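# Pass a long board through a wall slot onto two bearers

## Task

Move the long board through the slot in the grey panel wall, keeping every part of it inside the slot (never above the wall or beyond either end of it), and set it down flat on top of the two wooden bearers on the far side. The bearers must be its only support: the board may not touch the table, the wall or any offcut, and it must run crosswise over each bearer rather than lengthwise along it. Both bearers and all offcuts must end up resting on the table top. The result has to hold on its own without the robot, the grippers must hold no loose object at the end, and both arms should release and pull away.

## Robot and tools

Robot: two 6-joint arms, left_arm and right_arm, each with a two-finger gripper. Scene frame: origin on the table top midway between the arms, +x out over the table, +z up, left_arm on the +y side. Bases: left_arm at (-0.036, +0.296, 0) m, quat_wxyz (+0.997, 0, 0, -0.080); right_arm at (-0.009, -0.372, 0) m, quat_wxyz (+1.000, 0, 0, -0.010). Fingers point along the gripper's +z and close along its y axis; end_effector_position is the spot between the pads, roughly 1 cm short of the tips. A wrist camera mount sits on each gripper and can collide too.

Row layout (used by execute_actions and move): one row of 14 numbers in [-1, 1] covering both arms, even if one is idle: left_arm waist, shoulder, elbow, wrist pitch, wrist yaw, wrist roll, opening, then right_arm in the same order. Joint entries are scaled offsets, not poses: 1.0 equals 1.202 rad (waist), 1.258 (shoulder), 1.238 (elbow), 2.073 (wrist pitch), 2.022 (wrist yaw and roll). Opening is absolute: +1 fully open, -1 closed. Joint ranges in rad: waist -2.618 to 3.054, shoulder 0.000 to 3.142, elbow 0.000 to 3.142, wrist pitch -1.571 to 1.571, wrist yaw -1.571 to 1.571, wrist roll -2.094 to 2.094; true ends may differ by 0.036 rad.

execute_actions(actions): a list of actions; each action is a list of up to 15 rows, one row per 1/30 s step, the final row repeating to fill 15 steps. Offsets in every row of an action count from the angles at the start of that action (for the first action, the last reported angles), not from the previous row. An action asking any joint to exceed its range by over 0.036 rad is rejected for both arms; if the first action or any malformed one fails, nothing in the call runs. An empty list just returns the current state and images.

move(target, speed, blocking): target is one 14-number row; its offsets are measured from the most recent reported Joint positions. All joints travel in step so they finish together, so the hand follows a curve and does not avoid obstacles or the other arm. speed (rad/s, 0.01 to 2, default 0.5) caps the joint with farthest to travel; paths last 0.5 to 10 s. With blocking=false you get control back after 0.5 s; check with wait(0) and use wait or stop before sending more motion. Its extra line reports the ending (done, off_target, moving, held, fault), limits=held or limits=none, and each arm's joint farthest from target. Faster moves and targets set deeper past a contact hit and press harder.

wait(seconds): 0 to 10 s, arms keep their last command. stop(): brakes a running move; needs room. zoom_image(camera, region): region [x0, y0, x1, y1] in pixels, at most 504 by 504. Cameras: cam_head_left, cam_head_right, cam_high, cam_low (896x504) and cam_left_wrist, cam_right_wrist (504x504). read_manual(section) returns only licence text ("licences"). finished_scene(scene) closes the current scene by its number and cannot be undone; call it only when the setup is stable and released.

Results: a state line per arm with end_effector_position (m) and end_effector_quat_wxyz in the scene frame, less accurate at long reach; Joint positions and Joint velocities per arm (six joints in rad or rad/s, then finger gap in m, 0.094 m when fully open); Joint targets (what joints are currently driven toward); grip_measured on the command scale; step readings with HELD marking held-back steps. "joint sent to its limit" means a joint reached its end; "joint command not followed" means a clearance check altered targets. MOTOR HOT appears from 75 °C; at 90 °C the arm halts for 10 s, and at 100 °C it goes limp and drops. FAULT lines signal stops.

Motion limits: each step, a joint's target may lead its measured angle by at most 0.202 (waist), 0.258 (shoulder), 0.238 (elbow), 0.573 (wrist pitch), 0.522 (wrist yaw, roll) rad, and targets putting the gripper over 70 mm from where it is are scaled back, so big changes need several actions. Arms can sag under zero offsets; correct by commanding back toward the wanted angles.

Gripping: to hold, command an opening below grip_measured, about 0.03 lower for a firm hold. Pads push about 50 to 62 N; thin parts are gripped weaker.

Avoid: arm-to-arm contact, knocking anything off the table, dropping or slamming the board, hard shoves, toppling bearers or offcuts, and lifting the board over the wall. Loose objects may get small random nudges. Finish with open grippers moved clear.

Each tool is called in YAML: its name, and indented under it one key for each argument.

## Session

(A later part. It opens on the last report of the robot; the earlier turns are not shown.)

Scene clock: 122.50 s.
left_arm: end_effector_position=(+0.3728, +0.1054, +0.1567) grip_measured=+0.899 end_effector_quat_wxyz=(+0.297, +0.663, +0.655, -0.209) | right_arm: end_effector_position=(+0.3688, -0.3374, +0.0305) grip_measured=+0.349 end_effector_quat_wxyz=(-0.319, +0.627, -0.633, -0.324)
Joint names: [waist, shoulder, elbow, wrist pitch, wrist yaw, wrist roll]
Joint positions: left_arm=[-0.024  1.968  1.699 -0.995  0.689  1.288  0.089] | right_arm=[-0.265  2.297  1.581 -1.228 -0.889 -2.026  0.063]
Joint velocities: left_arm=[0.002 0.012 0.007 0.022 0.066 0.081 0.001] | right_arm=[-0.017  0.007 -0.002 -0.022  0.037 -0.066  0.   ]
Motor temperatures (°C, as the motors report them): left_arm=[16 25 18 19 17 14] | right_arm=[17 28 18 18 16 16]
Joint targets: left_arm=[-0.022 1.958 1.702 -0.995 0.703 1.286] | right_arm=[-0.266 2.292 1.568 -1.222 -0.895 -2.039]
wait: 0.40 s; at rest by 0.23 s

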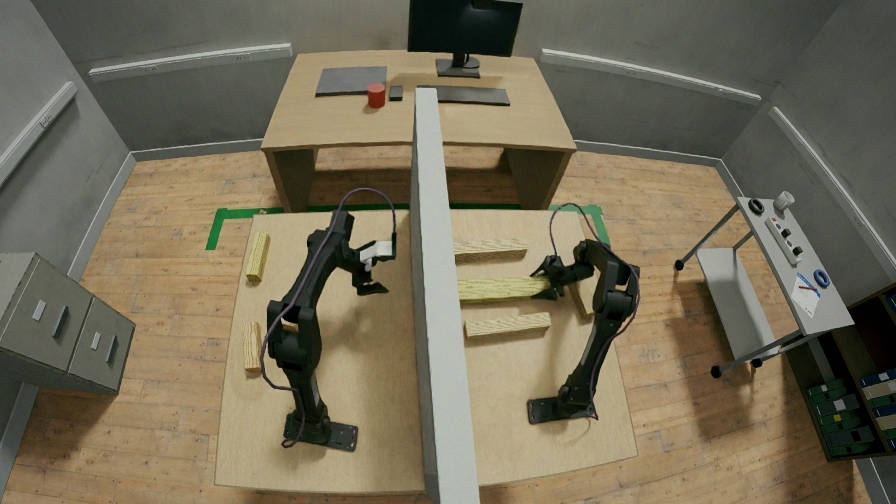

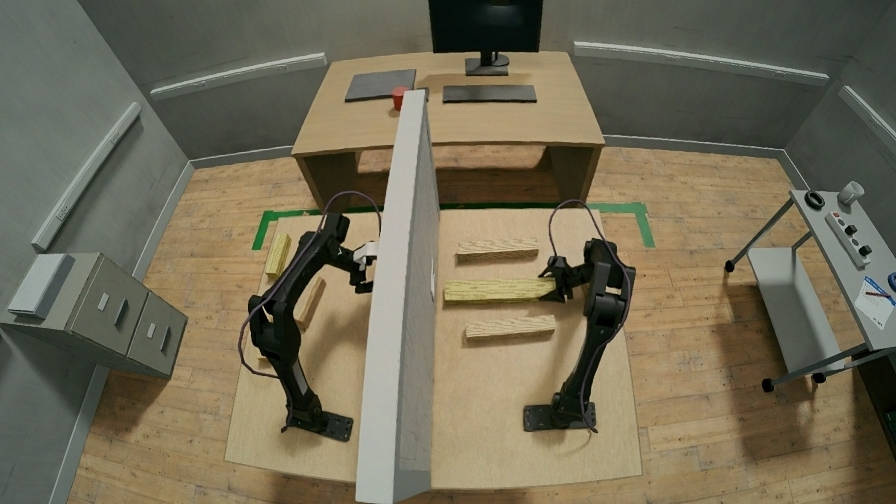

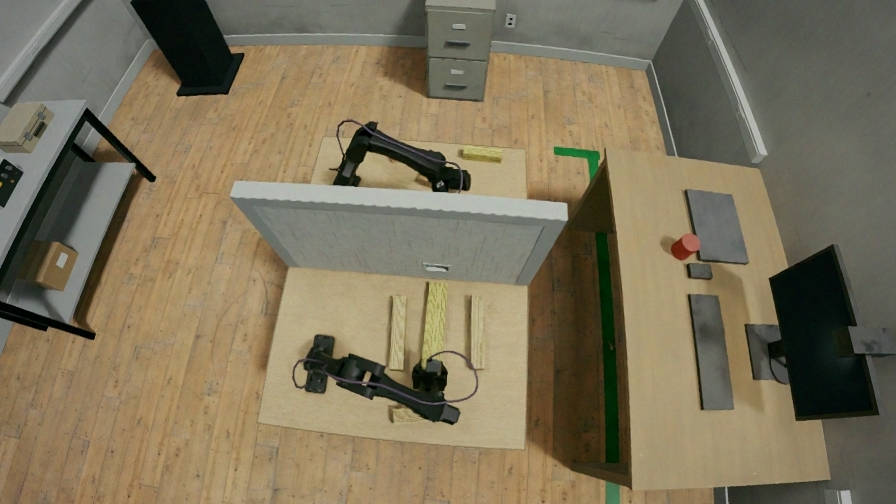

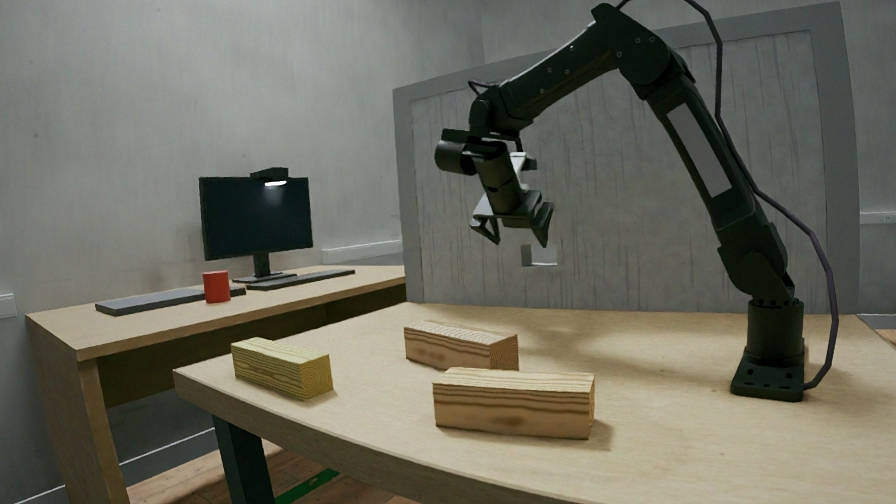

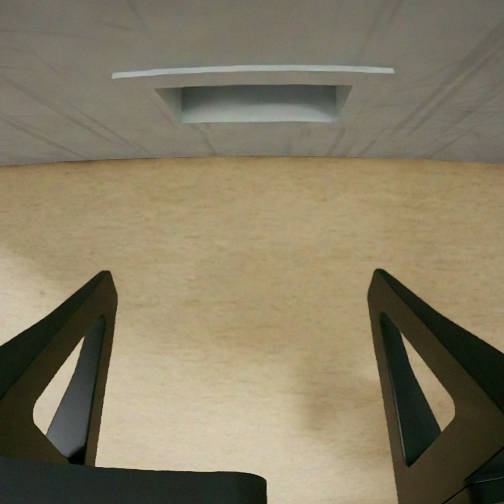

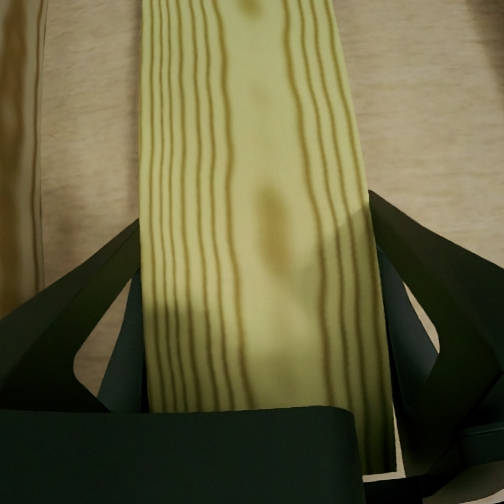

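execute_actions:
  actions:
    - [[0.00167,-0.00795,0.00242,0,0.00692,-0.001,0.9,-0.0008,-0.0008,-0.0129,0.0038,-0.003,-0.005,0.12],[0.00167,-0.00795,0.00242,0,0.00692,-0.001,0.9,-0.0008,0.0024,-0.0170,0.0049,-0.003,-0.004,0.12],[0.00167,-0.00795,0.00242,0,0.00692,-0.001,0.9,-0.0008,0.0044,-0.0202,0.0062,-0.003,-0.003,0.12],[0.00167,-0.00795,0.00242,0,0.00692,-0.001,0.9,-0.0008,0.0060,-0.0218,0.0075,-0.003,-0.003,0.12],[0.00167,-0.00795,0.00242,0,0.00692,-0.001,0.9,-0.0008,0.0076,-0.0226,0.0089,-0.003,-0.003,0.12],[0.00167,-0.00795,0.00242,0,0.00692,-0.001,0.9,-0.0008,0.0091,-0.0226,0.0103,-0.003,-0.003,0.12],[0.00167,-0.00795,0.00242,0,0.00692,-0.001,0.9,-0.0008,0.0103,-0.0218,0.0116,-0.003,-0.003,0.12],[0.00167,-0.00795,0.00242,0,0.00692,-0.001,0.9,-0.0008,0.0113,-0.0210,0.0127,-0.003,-0.003,0.12],[0.00167,-0.00795,0.00242,0,0.00692,-0.001,0.9,-0.0008,0.0119,-0.0202,0.0137,-0.003,-0.003,0.12],[0.00167,-0.00795,0.00242,0,0.00692,-0.001,0.9,-0.0008,0.0123,-0.0194,0.0146,-0.003,-0.003,0.12],[0.00167,-0.00795,0.00242,0,0.00692,-0.001,0.9,-0.0008,0.0124,-0.0186,0.0153,-0.003,-0.003,0.12],[0.00167,-0.00795,0.00242,0,0.00692,-0.001,0.9,-0.0008,0.0124,-0.0182,0.0157,-0.003,-0.003,0.12],[0.00167,-0.00795,0.00242,0,0.00692,-0.001,0.9,-0.0008,0.0124,-0.0178,0.0159,-0.003,-0.003,0.12],[0.00167,-0.00795,0.00242,0,0.00692,-0.001,0.9,-0.0008,0.0124,-0.0178,0.0155,-0.003,-0.003,0.12],[0.00167,-0.00795,0.00242,0,0.00692,-0.001,0.9,-0.0008,0.0124,-0.0178,0.0142,-0.003,-0.003,0.12]]

wait:
  seconds: 0.3

Scene clock: 123.87 s.
left_arm: end_effector_position=(+0.3728, +0.1054, +0.1567) grip_measured=+0.899 end_effector_quat_wxyz=(+0.297, +0.663, +0.655, -0.209) | right_arm: end_effector_position=(+0.3686, -0.3371, +0.0251) grip_measured=+0.349 end_effector_quat_wxyz=(-0.320, +0.626, -0.633, -0.325)
Joint names: [waist, shoulder, elbow, wrist pitch, wrist yaw, wrist roll]
Joint positions: left_arm=[-0.024  1.968  1.699 -0.995  0.689  1.288  0.089] | right_arm=[-0.265  2.308  1.573 -1.212 -0.892 -2.026  0.063]
Joint velocities: left_arm=[ 0.012 -0.032 -0.012 -0.051  0.022  0.007 -0.   ] | right_arm=[ 0.022 -0.012  0.002 -0.022 -0.022  0.022 -0.001]
Motor temperatures (°C, as the motors report them): left_arm=[16 25 18 19 17 14] | right_arm=[17 28 18 18 16 16]
Joint targets: left_arm=[-0.022 1.958 1.702 -0.995 0.703 1.286] | right_arm=[-0.266 2.313 1.558 -1.198 -0.895 -2.032]
Step readings (joint positions):
0: left_arm=[-0.024 1.968 1.699 -0.995 0.689 1.288] | right_arm=[-0.265 2.297 1.581 -1.228 -0.889 -2.026]
1: left_arm=[-0.024 1.968 1.699 -0.995 0.689 1.288] | right_arm=[-0.265 2.297 1.581 -1.228 -0.889 -2.026]
2: left_arm=[-0.024 1.968 1.699 -0.995 0.689 1.288] | right_arm=[-0.265 2.297 1.581 -1.228 -0.889 -2.026]
4: left_arm=[-0.024 1.968 1.699 -0.995 0.689 1.288] | right_arm=[-0.265 2.297 1.581 -1.227 -0.889 -2.026]
8: left_arm=[-0.024 1.968 1.699 -0.995 0.689 1.288] | right_arm=[-0.265 2.299 1.574 -1.220 -0.892 -2.026]
15: Joint positions above

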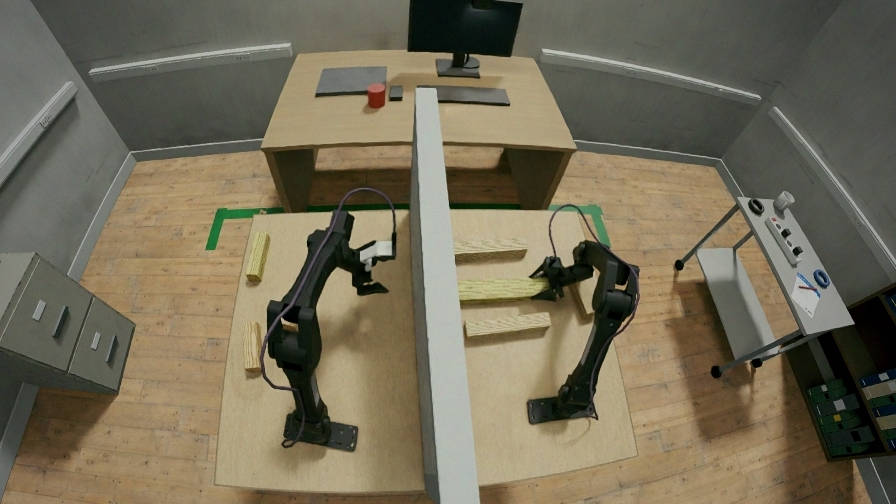

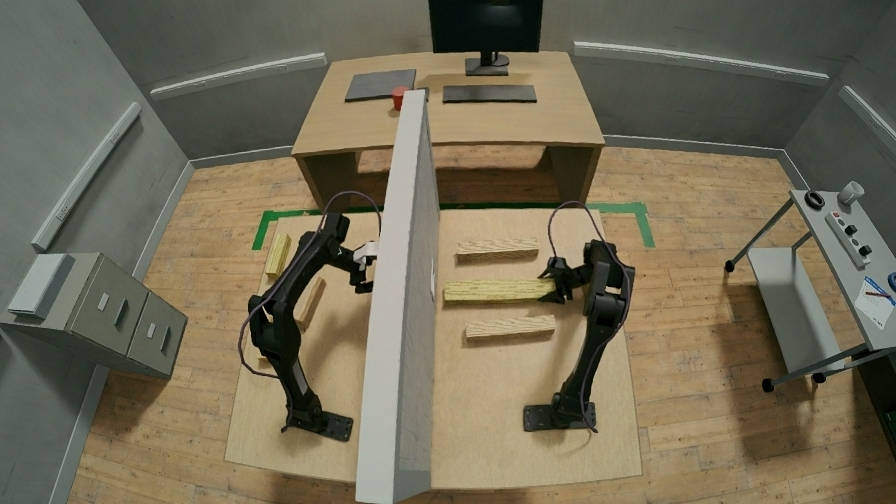

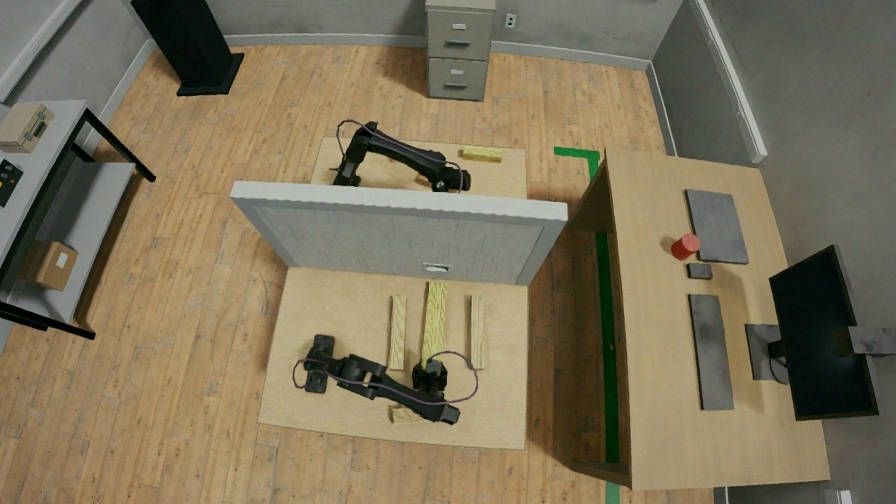

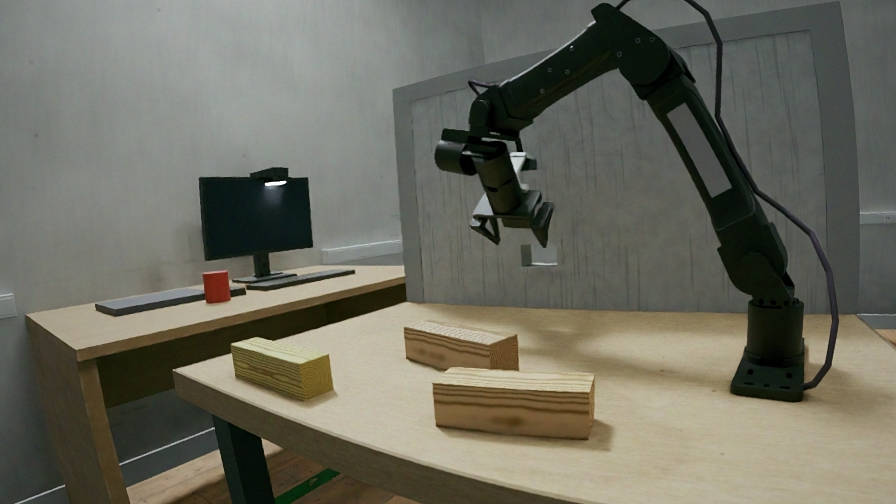

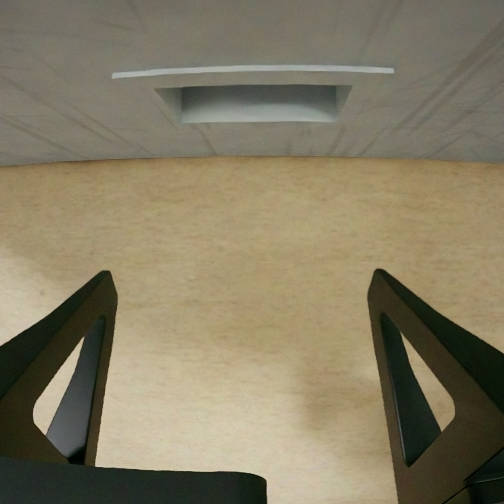

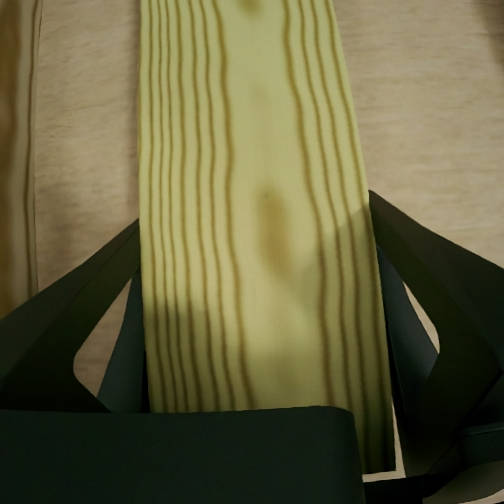

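Scene clock: 124.17 s.
left_arm: end_effector_position=(+0.3728, +0.1054, +0.1567) grip_measured=+0.899 end_effector_quat_wxyz=(+0.297, +0.663, +0.655, -0.209) | right_arm: end_effector_position=(+0.3686, -0.3371, +0.0251) grip_measured=+0.349 end_effector_quat_wxyz=(-0.320, +0.626, -0.633, -0.325)
Joint names: [waist, shoulder, elbow, wrist pitch, wrist yaw, wrist roll]
Joint positions: left_arm=[-0.024  1.968  1.699 -0.995  0.689  1.288  0.089] | right_arm=[-0.265  2.308  1.573 -1.212 -0.892 -2.026  0.063]
Joint velocities: left_arm=[-0.007  0.002  0.012 -0.022 -0.007 -0.022 -0.001] | right_arm=[-0.007  0.007 -0.002  0.051 -0.037  0.037 -0.   ]
Motor temperatures (°C, as the motors report them): left_arm=[16 25 18 19 17 14] | right_arm=[17 28 18 18 16 16]
Joint targets: left_arm=[-0.022 1.958 1.702 -0.995 0.703 1.286] | right_arm=[-0.266 2.313 1.558 -1.198 -0.895 -2.032]
wait: 0.30 s; at rest by 0.17 s

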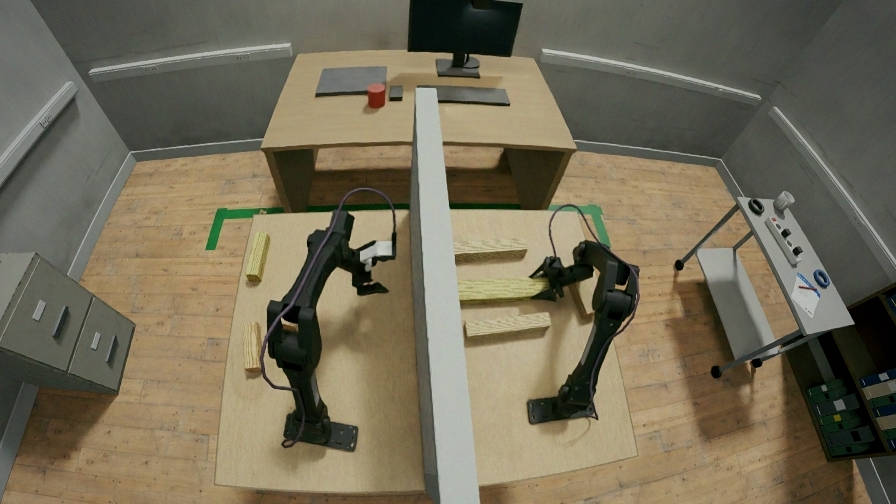

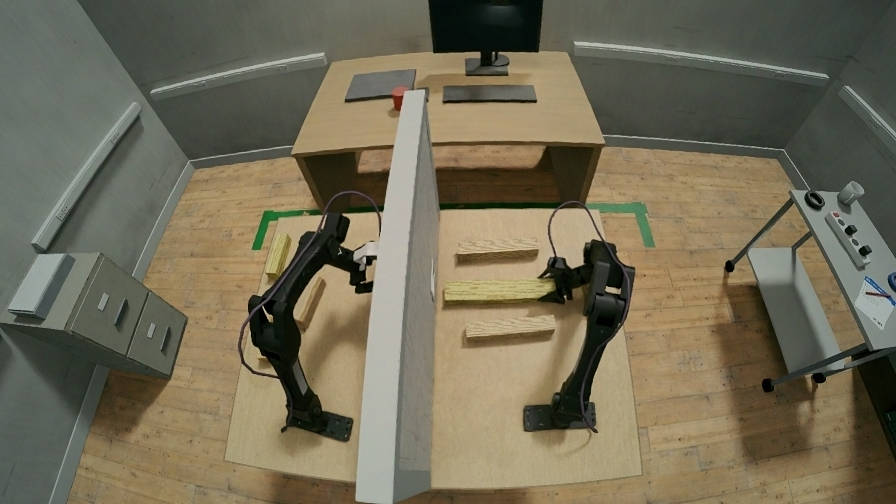

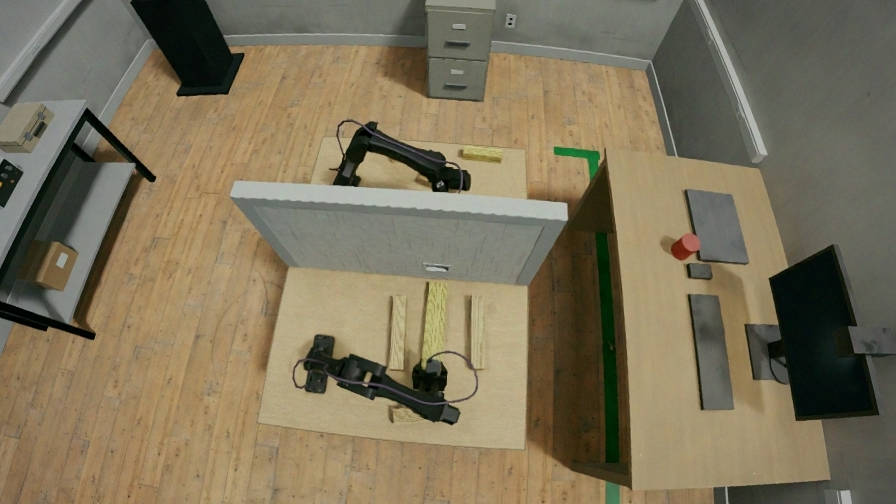

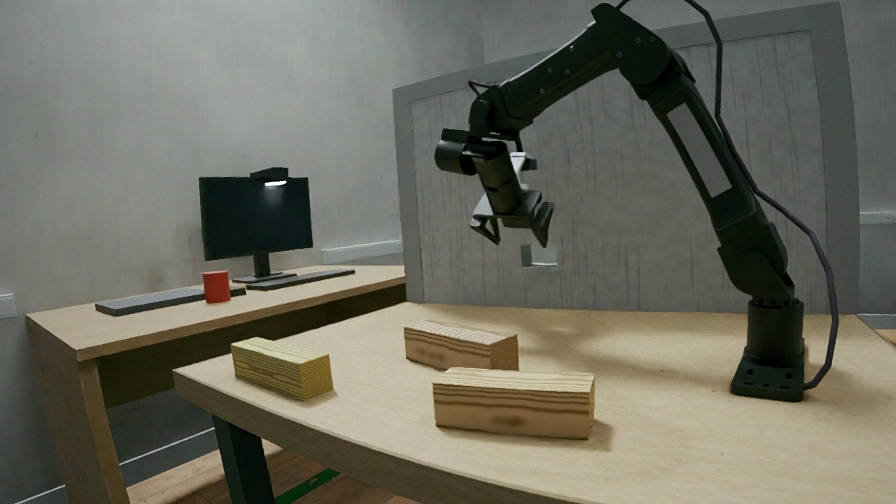

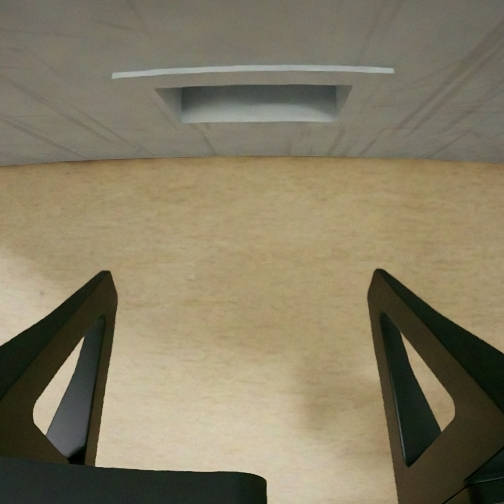

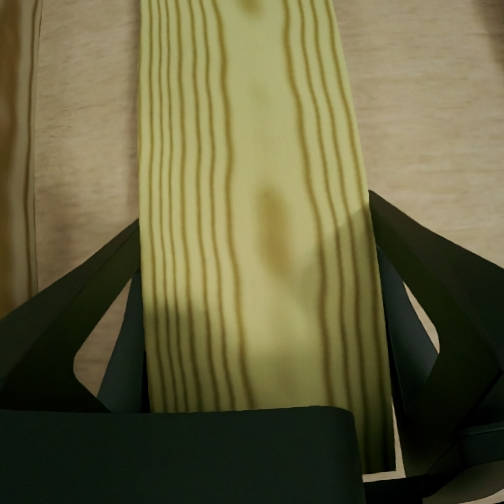

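execute_actions:
  actions:
    - [[0.00167,-0.00795,0.00242,0,0.00692,-0.001,0.9,0,-0.0040,-0.0121,0.0048,-0.0015,-0.0015,0.30],[0.00167,-0.00795,0.00242,0,0.00692,-0.001,0.9,0.0033,-0.0119,-0.0121,0.0039,-0.0015,0.0015,0.38],[0.00167,-0.00795,0.00242,0,0.00692,-0.001,0.9,0.0052,-0.0191,-0.0145,0.0043,0,0.0052,0.52],[0.00167,-0.00795,0.00242,0,0.00692,-0.001,0.9,0.0104,-0.0280,-0.0170,0.0056,0.0028,0.0115,0.72],[0.00167,-0.00795,0.00242,0,0.00692,-0.001,0.9,0.0184,-0.0415,-0.0194,0.0076,0.0104,0.0211,0.9],[0.00167,-0.00795,0.00242,0,0.00692,-0.001,0.9,0.0285,-0.0586,-0.0210,0.0102,0.0219,0.0332,0.97],[0.00167,-0.00795,0.00242,0,0.00692,-0.001,0.9,0.0401,-0.0783,-0.0226,0.0131,0.0363,0.0472,0.97],[0.00167,-0.00795,0.00242,0,0.00692,-0.001,0.9,0.0527,-0.0996,-0.0242,0.0163,0.0527,0.0623,0.97],[0.00167,-0.00795,0.00242,0,0.00692,-0.001,0.9,0.0655,-0.1214,-0.0258,0.0194,0.0700,0.0777,0.97],[0.00167,-0.00795,0.00242,0,0.00692,-0.001,0.9,0.0780,-0.1427,-0.0275,0.0226,0.0873,0.0928,0.97],[0.00167,-0.00795,0.00242,0,0.00692,-0.001,0.9,0.0896,-0.1624,-0.0287,0.0255,0.1037,0.1067,0.97],[0.00167,-0.00795,0.00242,0,0.00692,-0.001,0.9,0.0998,-0.1795,-0.0295,0.0281,0.1181,0.1189,0.97],[0.00167,-0.00795,0.00242,0,0.00692,-0.001,0.9,0.1077,-0.1930,-0.0299,0.0301,0.1296,0.1284,0.97],[0.00167,-0.00795,0.00242,0,0.00692,-0.001,0.9,0.1129,-0.2019,-0.0303,0.0314,0.1372,0.1347,0.97],[0.00167,-0.00795,0.00242,0,0.00692,-0.001,0.9,0.1148,-0.2051,-0.0303,0.0318,0.1400,0.1370,0.97]]

wait:
  seconds: 0.4

Scene clock: 127.37 s.
left_arm: end_effector_position=(+0.3728, +0.1054, +0.1567) grip_measured=+0.899 end_effector_quat_wxyz=(+0.297, +0.663, +0.655, -0.209) | right_arm: end_effector_position=(+0.3703, -0.3166, +0.0732) grip_measured=+0.967 end_effector_quat_wxyz=(-0.251, +0.685, -0.645, -0.228)
Joint names: [waist, shoulder, elbow, wrist pitch, wrist yaw, wrist roll]
Joint positions: left_arm=[-0.024  1.968  1.699 -0.995  0.689  1.288  0.089] | right_arm=[-0.135  2.073  1.553 -1.164 -0.684 -1.827  0.092]
Joint velocities: left_arm=[-0.002 -0.017  0.007 -0.066 -0.007  0.051 -0.001] | right_arm=[ 0.295 -0.569  0.002  0.11   0.476  0.491 -0.   ]
Motor temperatures (°C, as the motors report them): left_arm=[16 25 18 19 17 14] | right_arm=[17 28 18 18 16 16]
Joint targets: left_arm=[-0.022 1.958 1.702 -0.995 0.703 1.286] | right_arm=[-0.127 2.050 1.536 -1.147 -0.608 -1.749]
Step readings (joint positions):
0: left_arm=[-0.024 1.968 1.699 -0.995 0.689 1.288] | right_arm=[-0.265 2.308 1.573 -1.212 -0.892 -2.026]
1: left_arm=[-0.024 1.968 1.699 -0.995 0.689 1.288] | right_arm=[-0.265 2.308 1.573 -1.212 -0.892 -2.026]
2: left_arm=[-0.024 1.968 1.699 -0.995 0.689 1.288] | right_arm=[-0.265 2.308 1.573 -1.212 -0.890 -2.026]
4: left_arm=[-0.024 1.968 1.699 -0.995 0.689 1.288] | right_arm=[-0.265 2.306 1.573 -1.210 -0.885 -2.022]
8: left_arm=[-0.024 1.968 1.699 -0.995 0.689 1.288] | right_arm=[-0.245 2.260 1.559 -1.196 -0.839 -1.976]
15: Joint positions above

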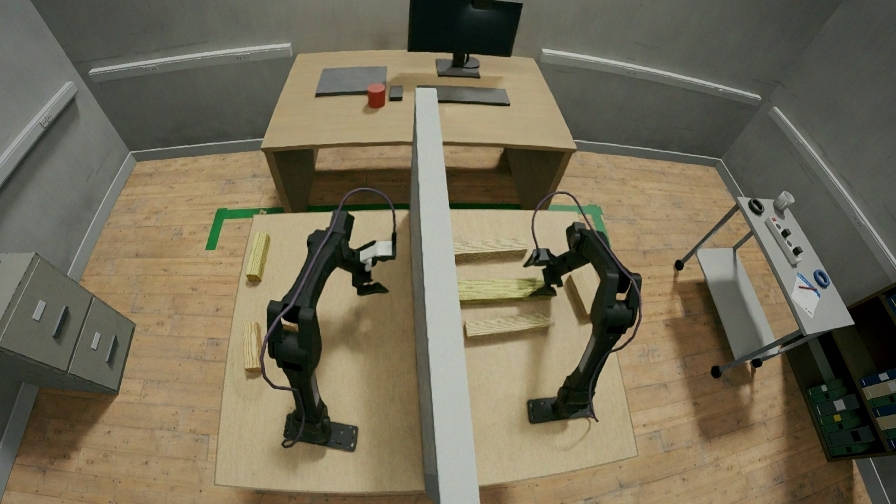

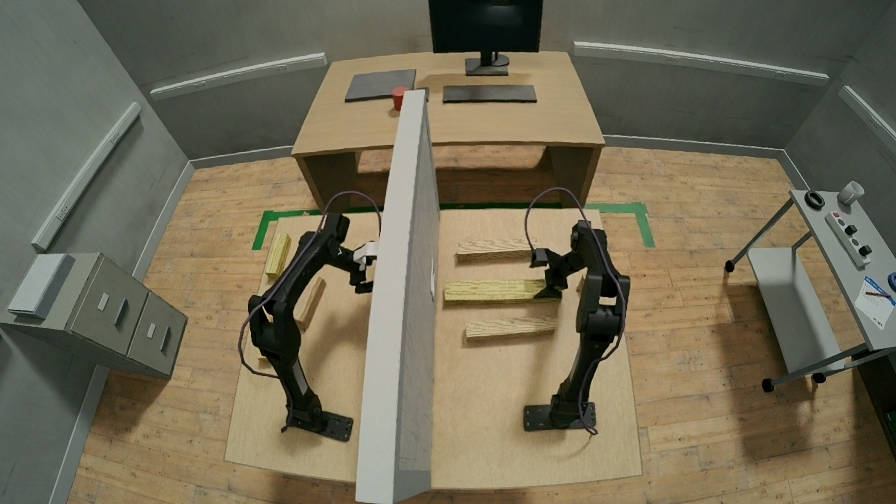

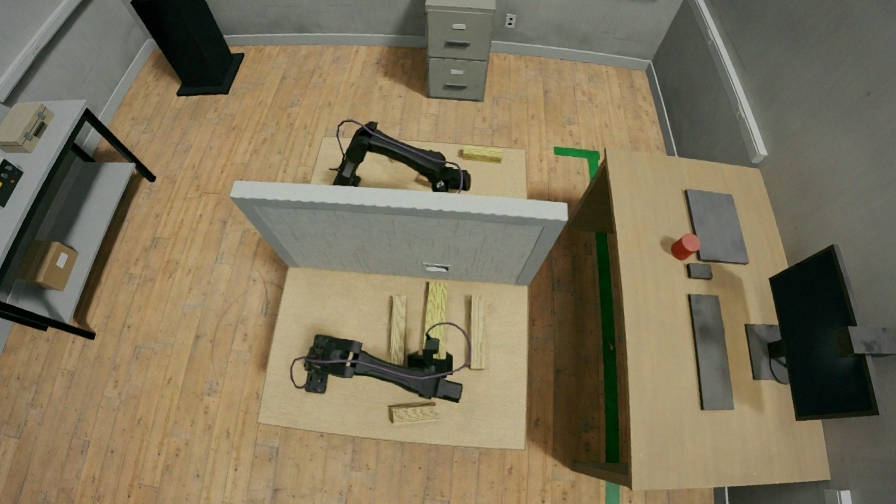

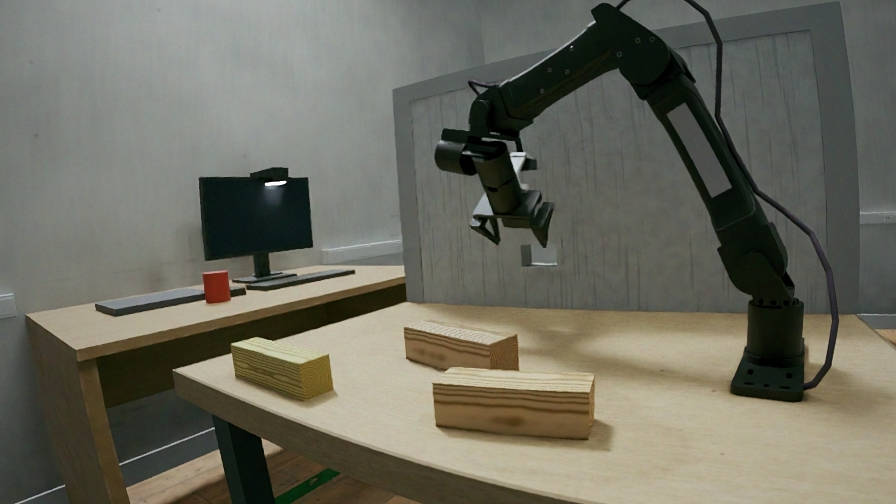

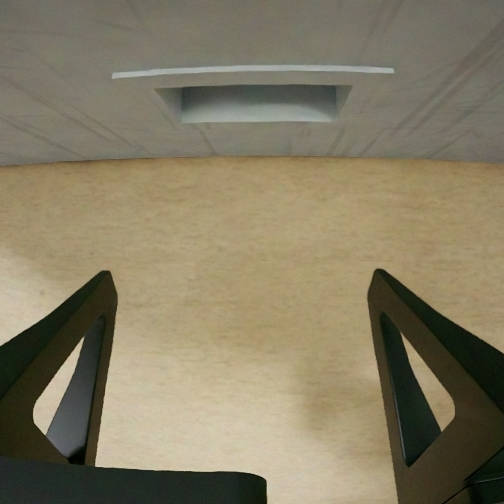

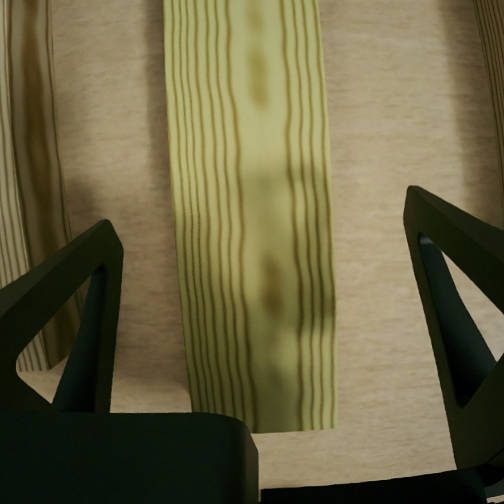

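Scene clock: 127.77 s.
left_arm: end_effector_position=(+0.3728, +0.1054, +0.1567) grip_measured=+0.899 end_effector_quat_wxyz=(+0.297, +0.663, +0.655, -0.209) | right_arm: end_effector_position=(+0.3710, -0.3232, +0.0742) grip_measured=+0.967 end_effector_quat_wxyz=(-0.223, +0.682, -0.667, -0.202)
Joint names: [waist, shoulder, elbow, wrist pitch, wrist yaw, wrist roll]
Joint positions: left_arm=[-0.024  1.968  1.699 -0.995  0.689  1.288  0.089] | right_arm=[-0.123  2.046  1.553 -1.151 -0.606 -1.76   0.092]
Joint velocities: left_arm=[ 0.002  0.017  0.012  0.022 -0.022  0.051 -0.   ] | right_arm=[ 0.002  0.002 -0.007  0.051  0.037  0.022 -0.   ]
Motor temperatures (°C, as the motors report them): left_arm=[16 25 18 19 17 14] | right_arm=[17 28 18 18 16 16]
Joint targets: left_arm=[-0.022 1.958 1.702 -0.995 0.703 1.286] | right_arm=[-0.127 2.050 1.536 -1.147 -0.608 -1.749]
wait: 0.40 s; no rest

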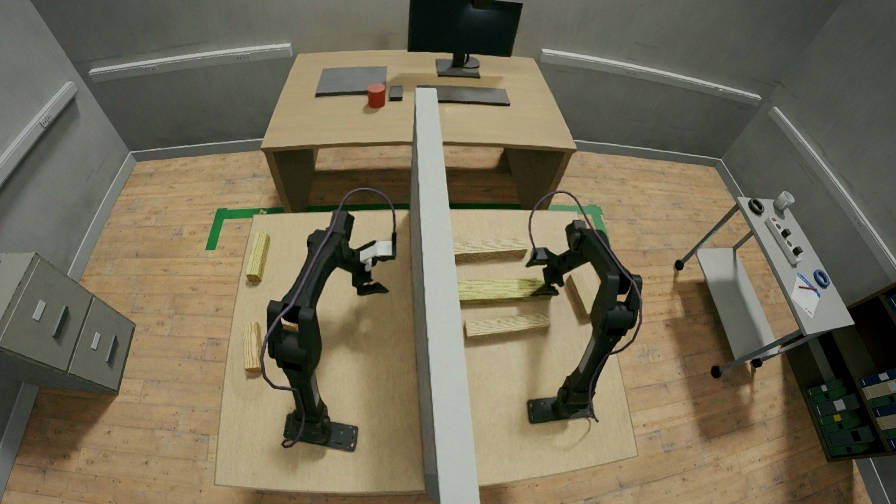

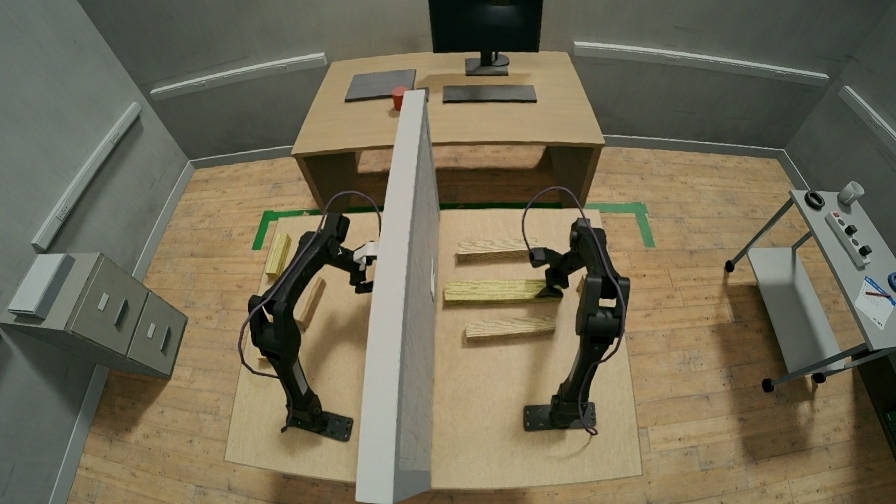

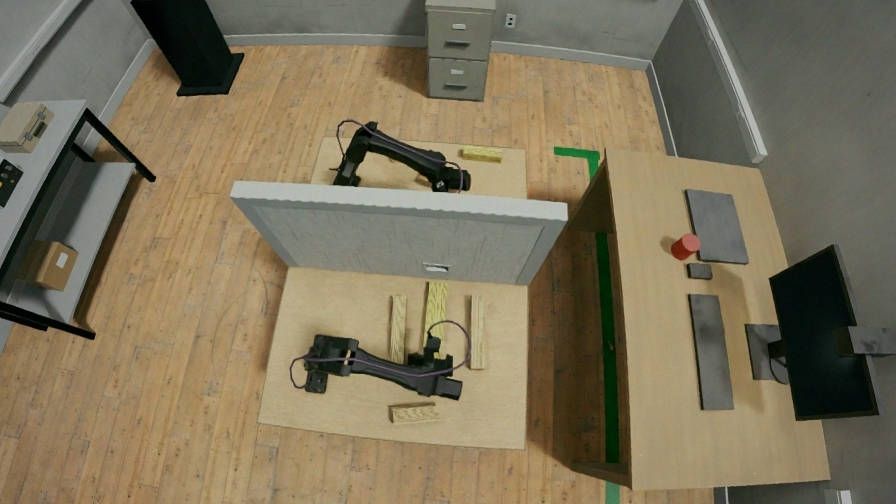

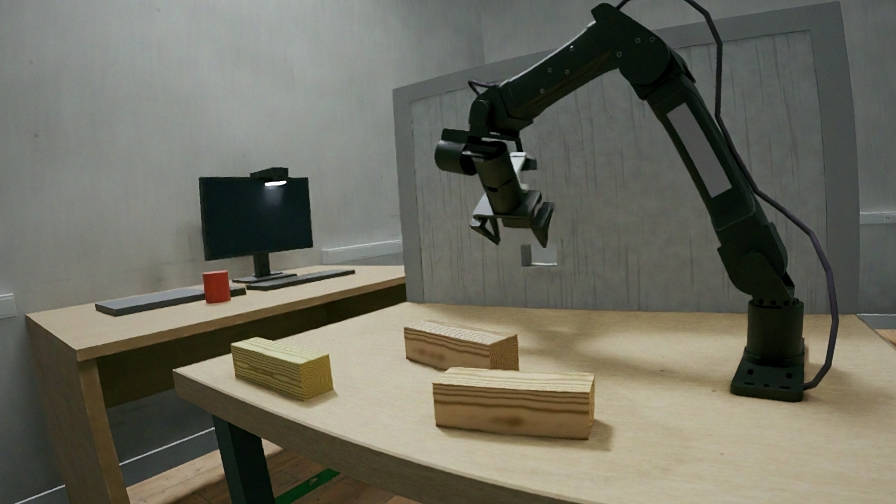

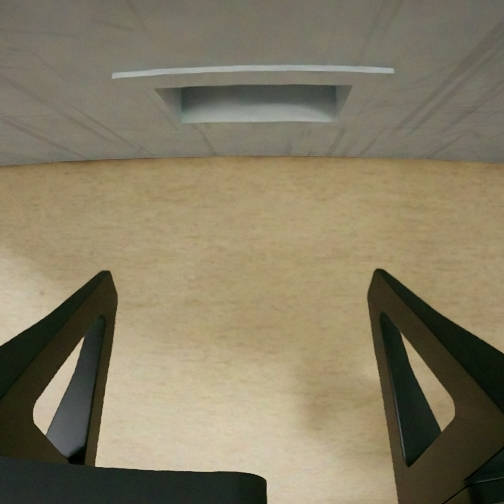

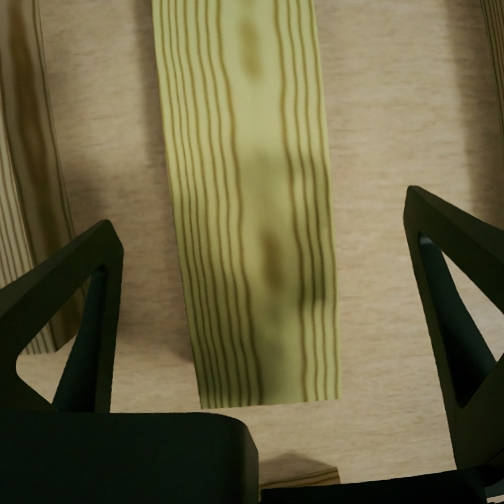

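move:
  target: [0.00167,-0.00795,0.00242,0,0.00692,-0.001,0.9,0.4344,0.0632,0.1551,-0.0129,0.3046,0.2849,0.97]
  speed: 1.0

Scene clock: 130.00 s.
left_arm: end_effector_position=(+0.3729, +0.1058, +0.1564) grip_measured=+0.899 end_effector_quat_wxyz=(+0.297, +0.663, +0.655, -0.208) | right_arm: end_effector_position=(+0.3684, -0.2193, +0.0563) grip_measured=+0.967 end_effector_quat_wxyz=(-0.001, +0.709, -0.705, +0.005)
Joint names: [waist, shoulder, elbow, wrist pitch, wrist yaw, wrist roll]
Joint positions: left_arm=[-0.024  1.968  1.699 -0.995  0.686  1.288  0.089] | right_arm=[ 0.406  2.115  1.716 -1.166  0.008 -1.191  0.092]
Joint velocities: left_arm=[-0.007  0.007 -0.012  0.007 -0.007 -0.037  0.   ] | right_arm=[-0.027  0.007 -0.012 -0.007 -0.022 -0.022 -0.001]
Motor temperatures (°C, as the motors report them): left_arm=[16 25 18 19 17 14] | right_arm=[17 28 18 17 16 16]
Joint targets: left_arm=[-0.022 1.958 1.702 -0.995 0.703 1.286] | right_arm=[0.400 2.126 1.745 -1.178 0.009 -1.184]
move: off_target (right_arm); limits=none; left_arm: farthest joint: the wrist yaw, 0.017 radians from its target (0.014 radians at the start); right_arm: farthest joint: the elbow, 0.029 radians from its target (0.192 radians at the start)

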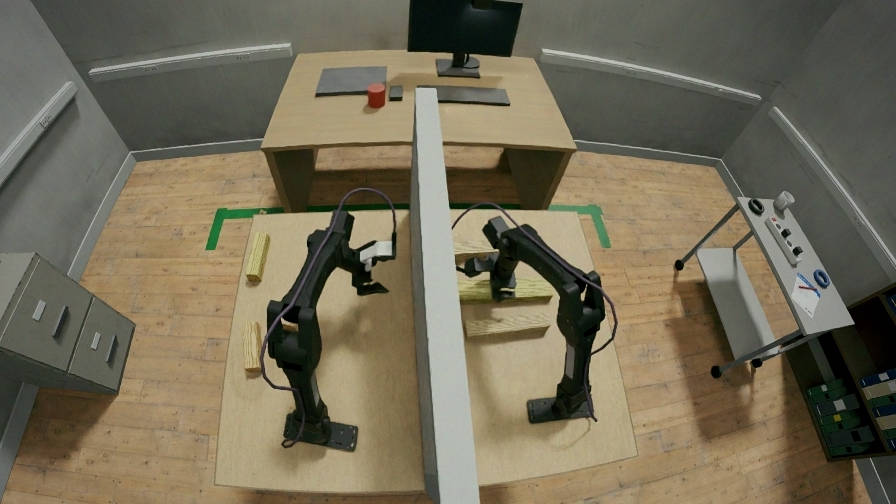

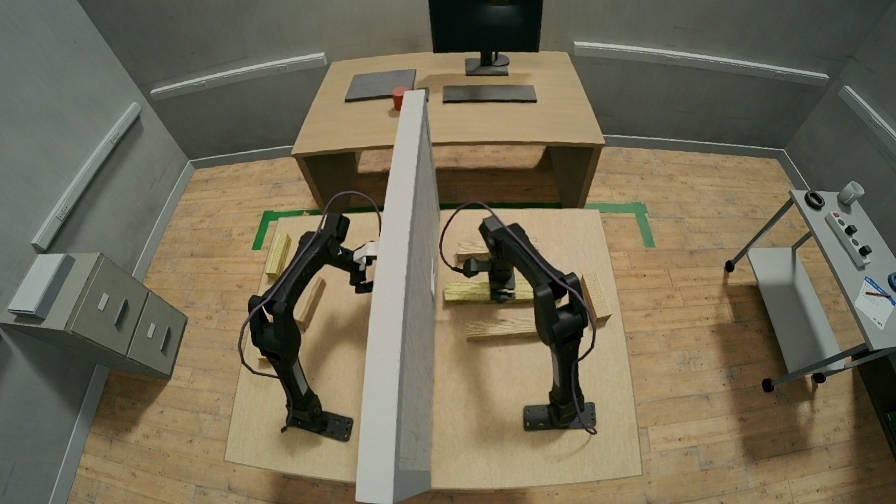

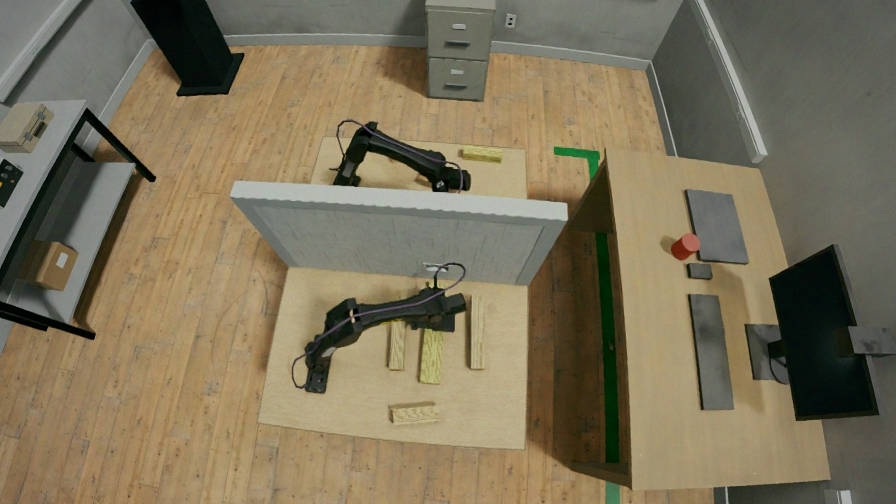

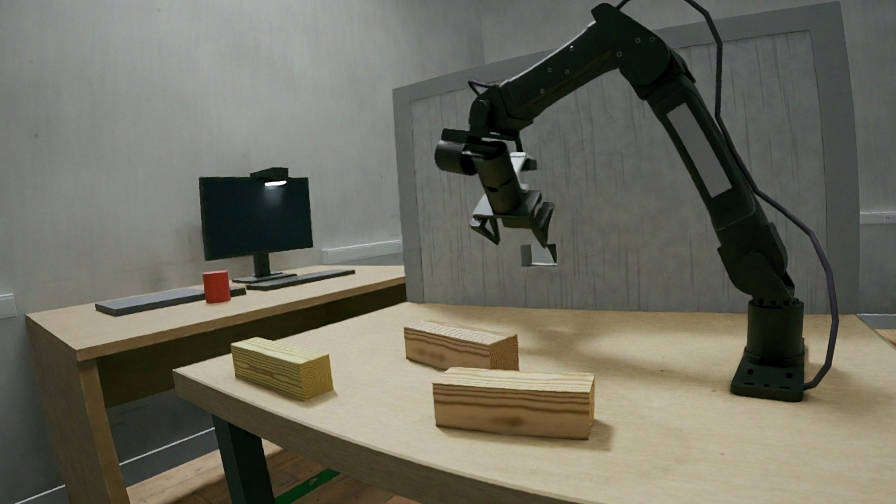

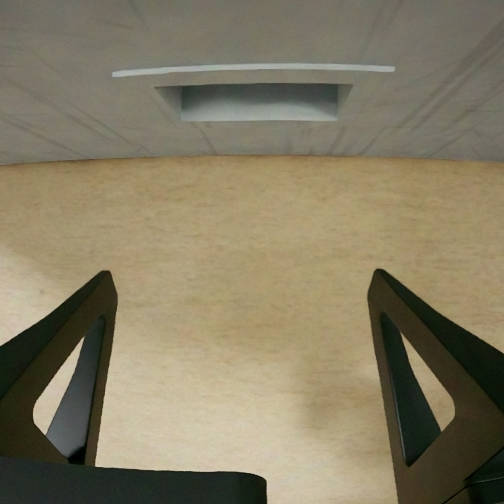

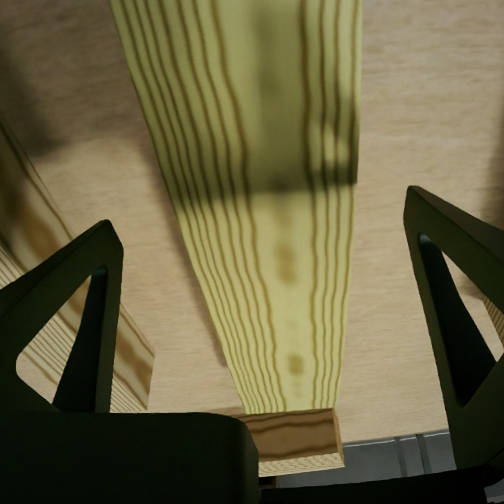

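zoom_image:
  camera: "cam_high"
  region: [360, 250, 520, 430]

zoom_image:
  camera: "cam_head_right"
  region: [420, 200, 640, 360]

zoom_image:
  camera: "cam_head_left"
  region: [420, 200, 640, 360]

Region (360, 250, 520, 430) of cam_high's 896x504 image, scaled by 2.800, with more detail than that image has.

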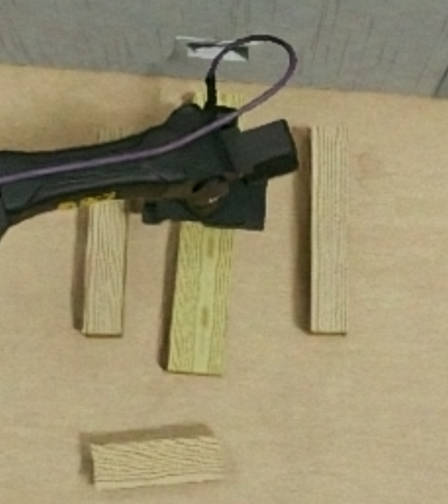

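Region (420, 200, 640, 360) of cam_head_right's 896x504 image, scaled by 2.291, with more detail than that image has; it fills the top 367 rows of this view, and the rest is white.

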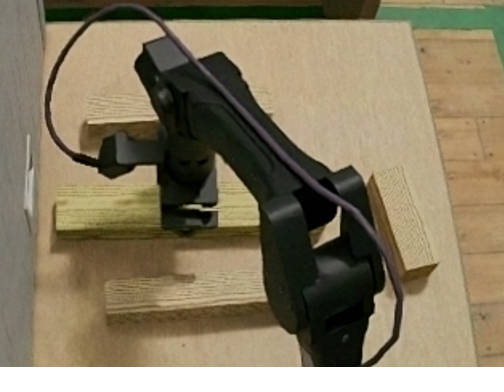

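Region (420, 200, 640, 360) of cam_head_left's 896x504 image, scaled by 2.291, with more detail than that image has; it fills the top 367 rows of this view, and the rest is white.

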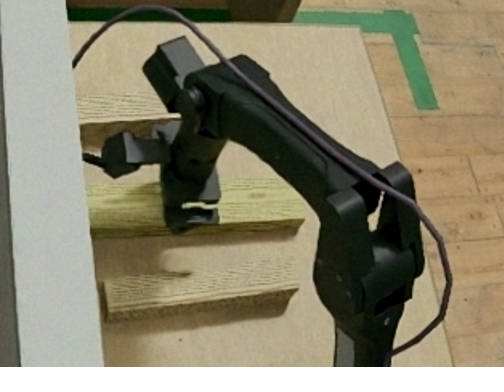

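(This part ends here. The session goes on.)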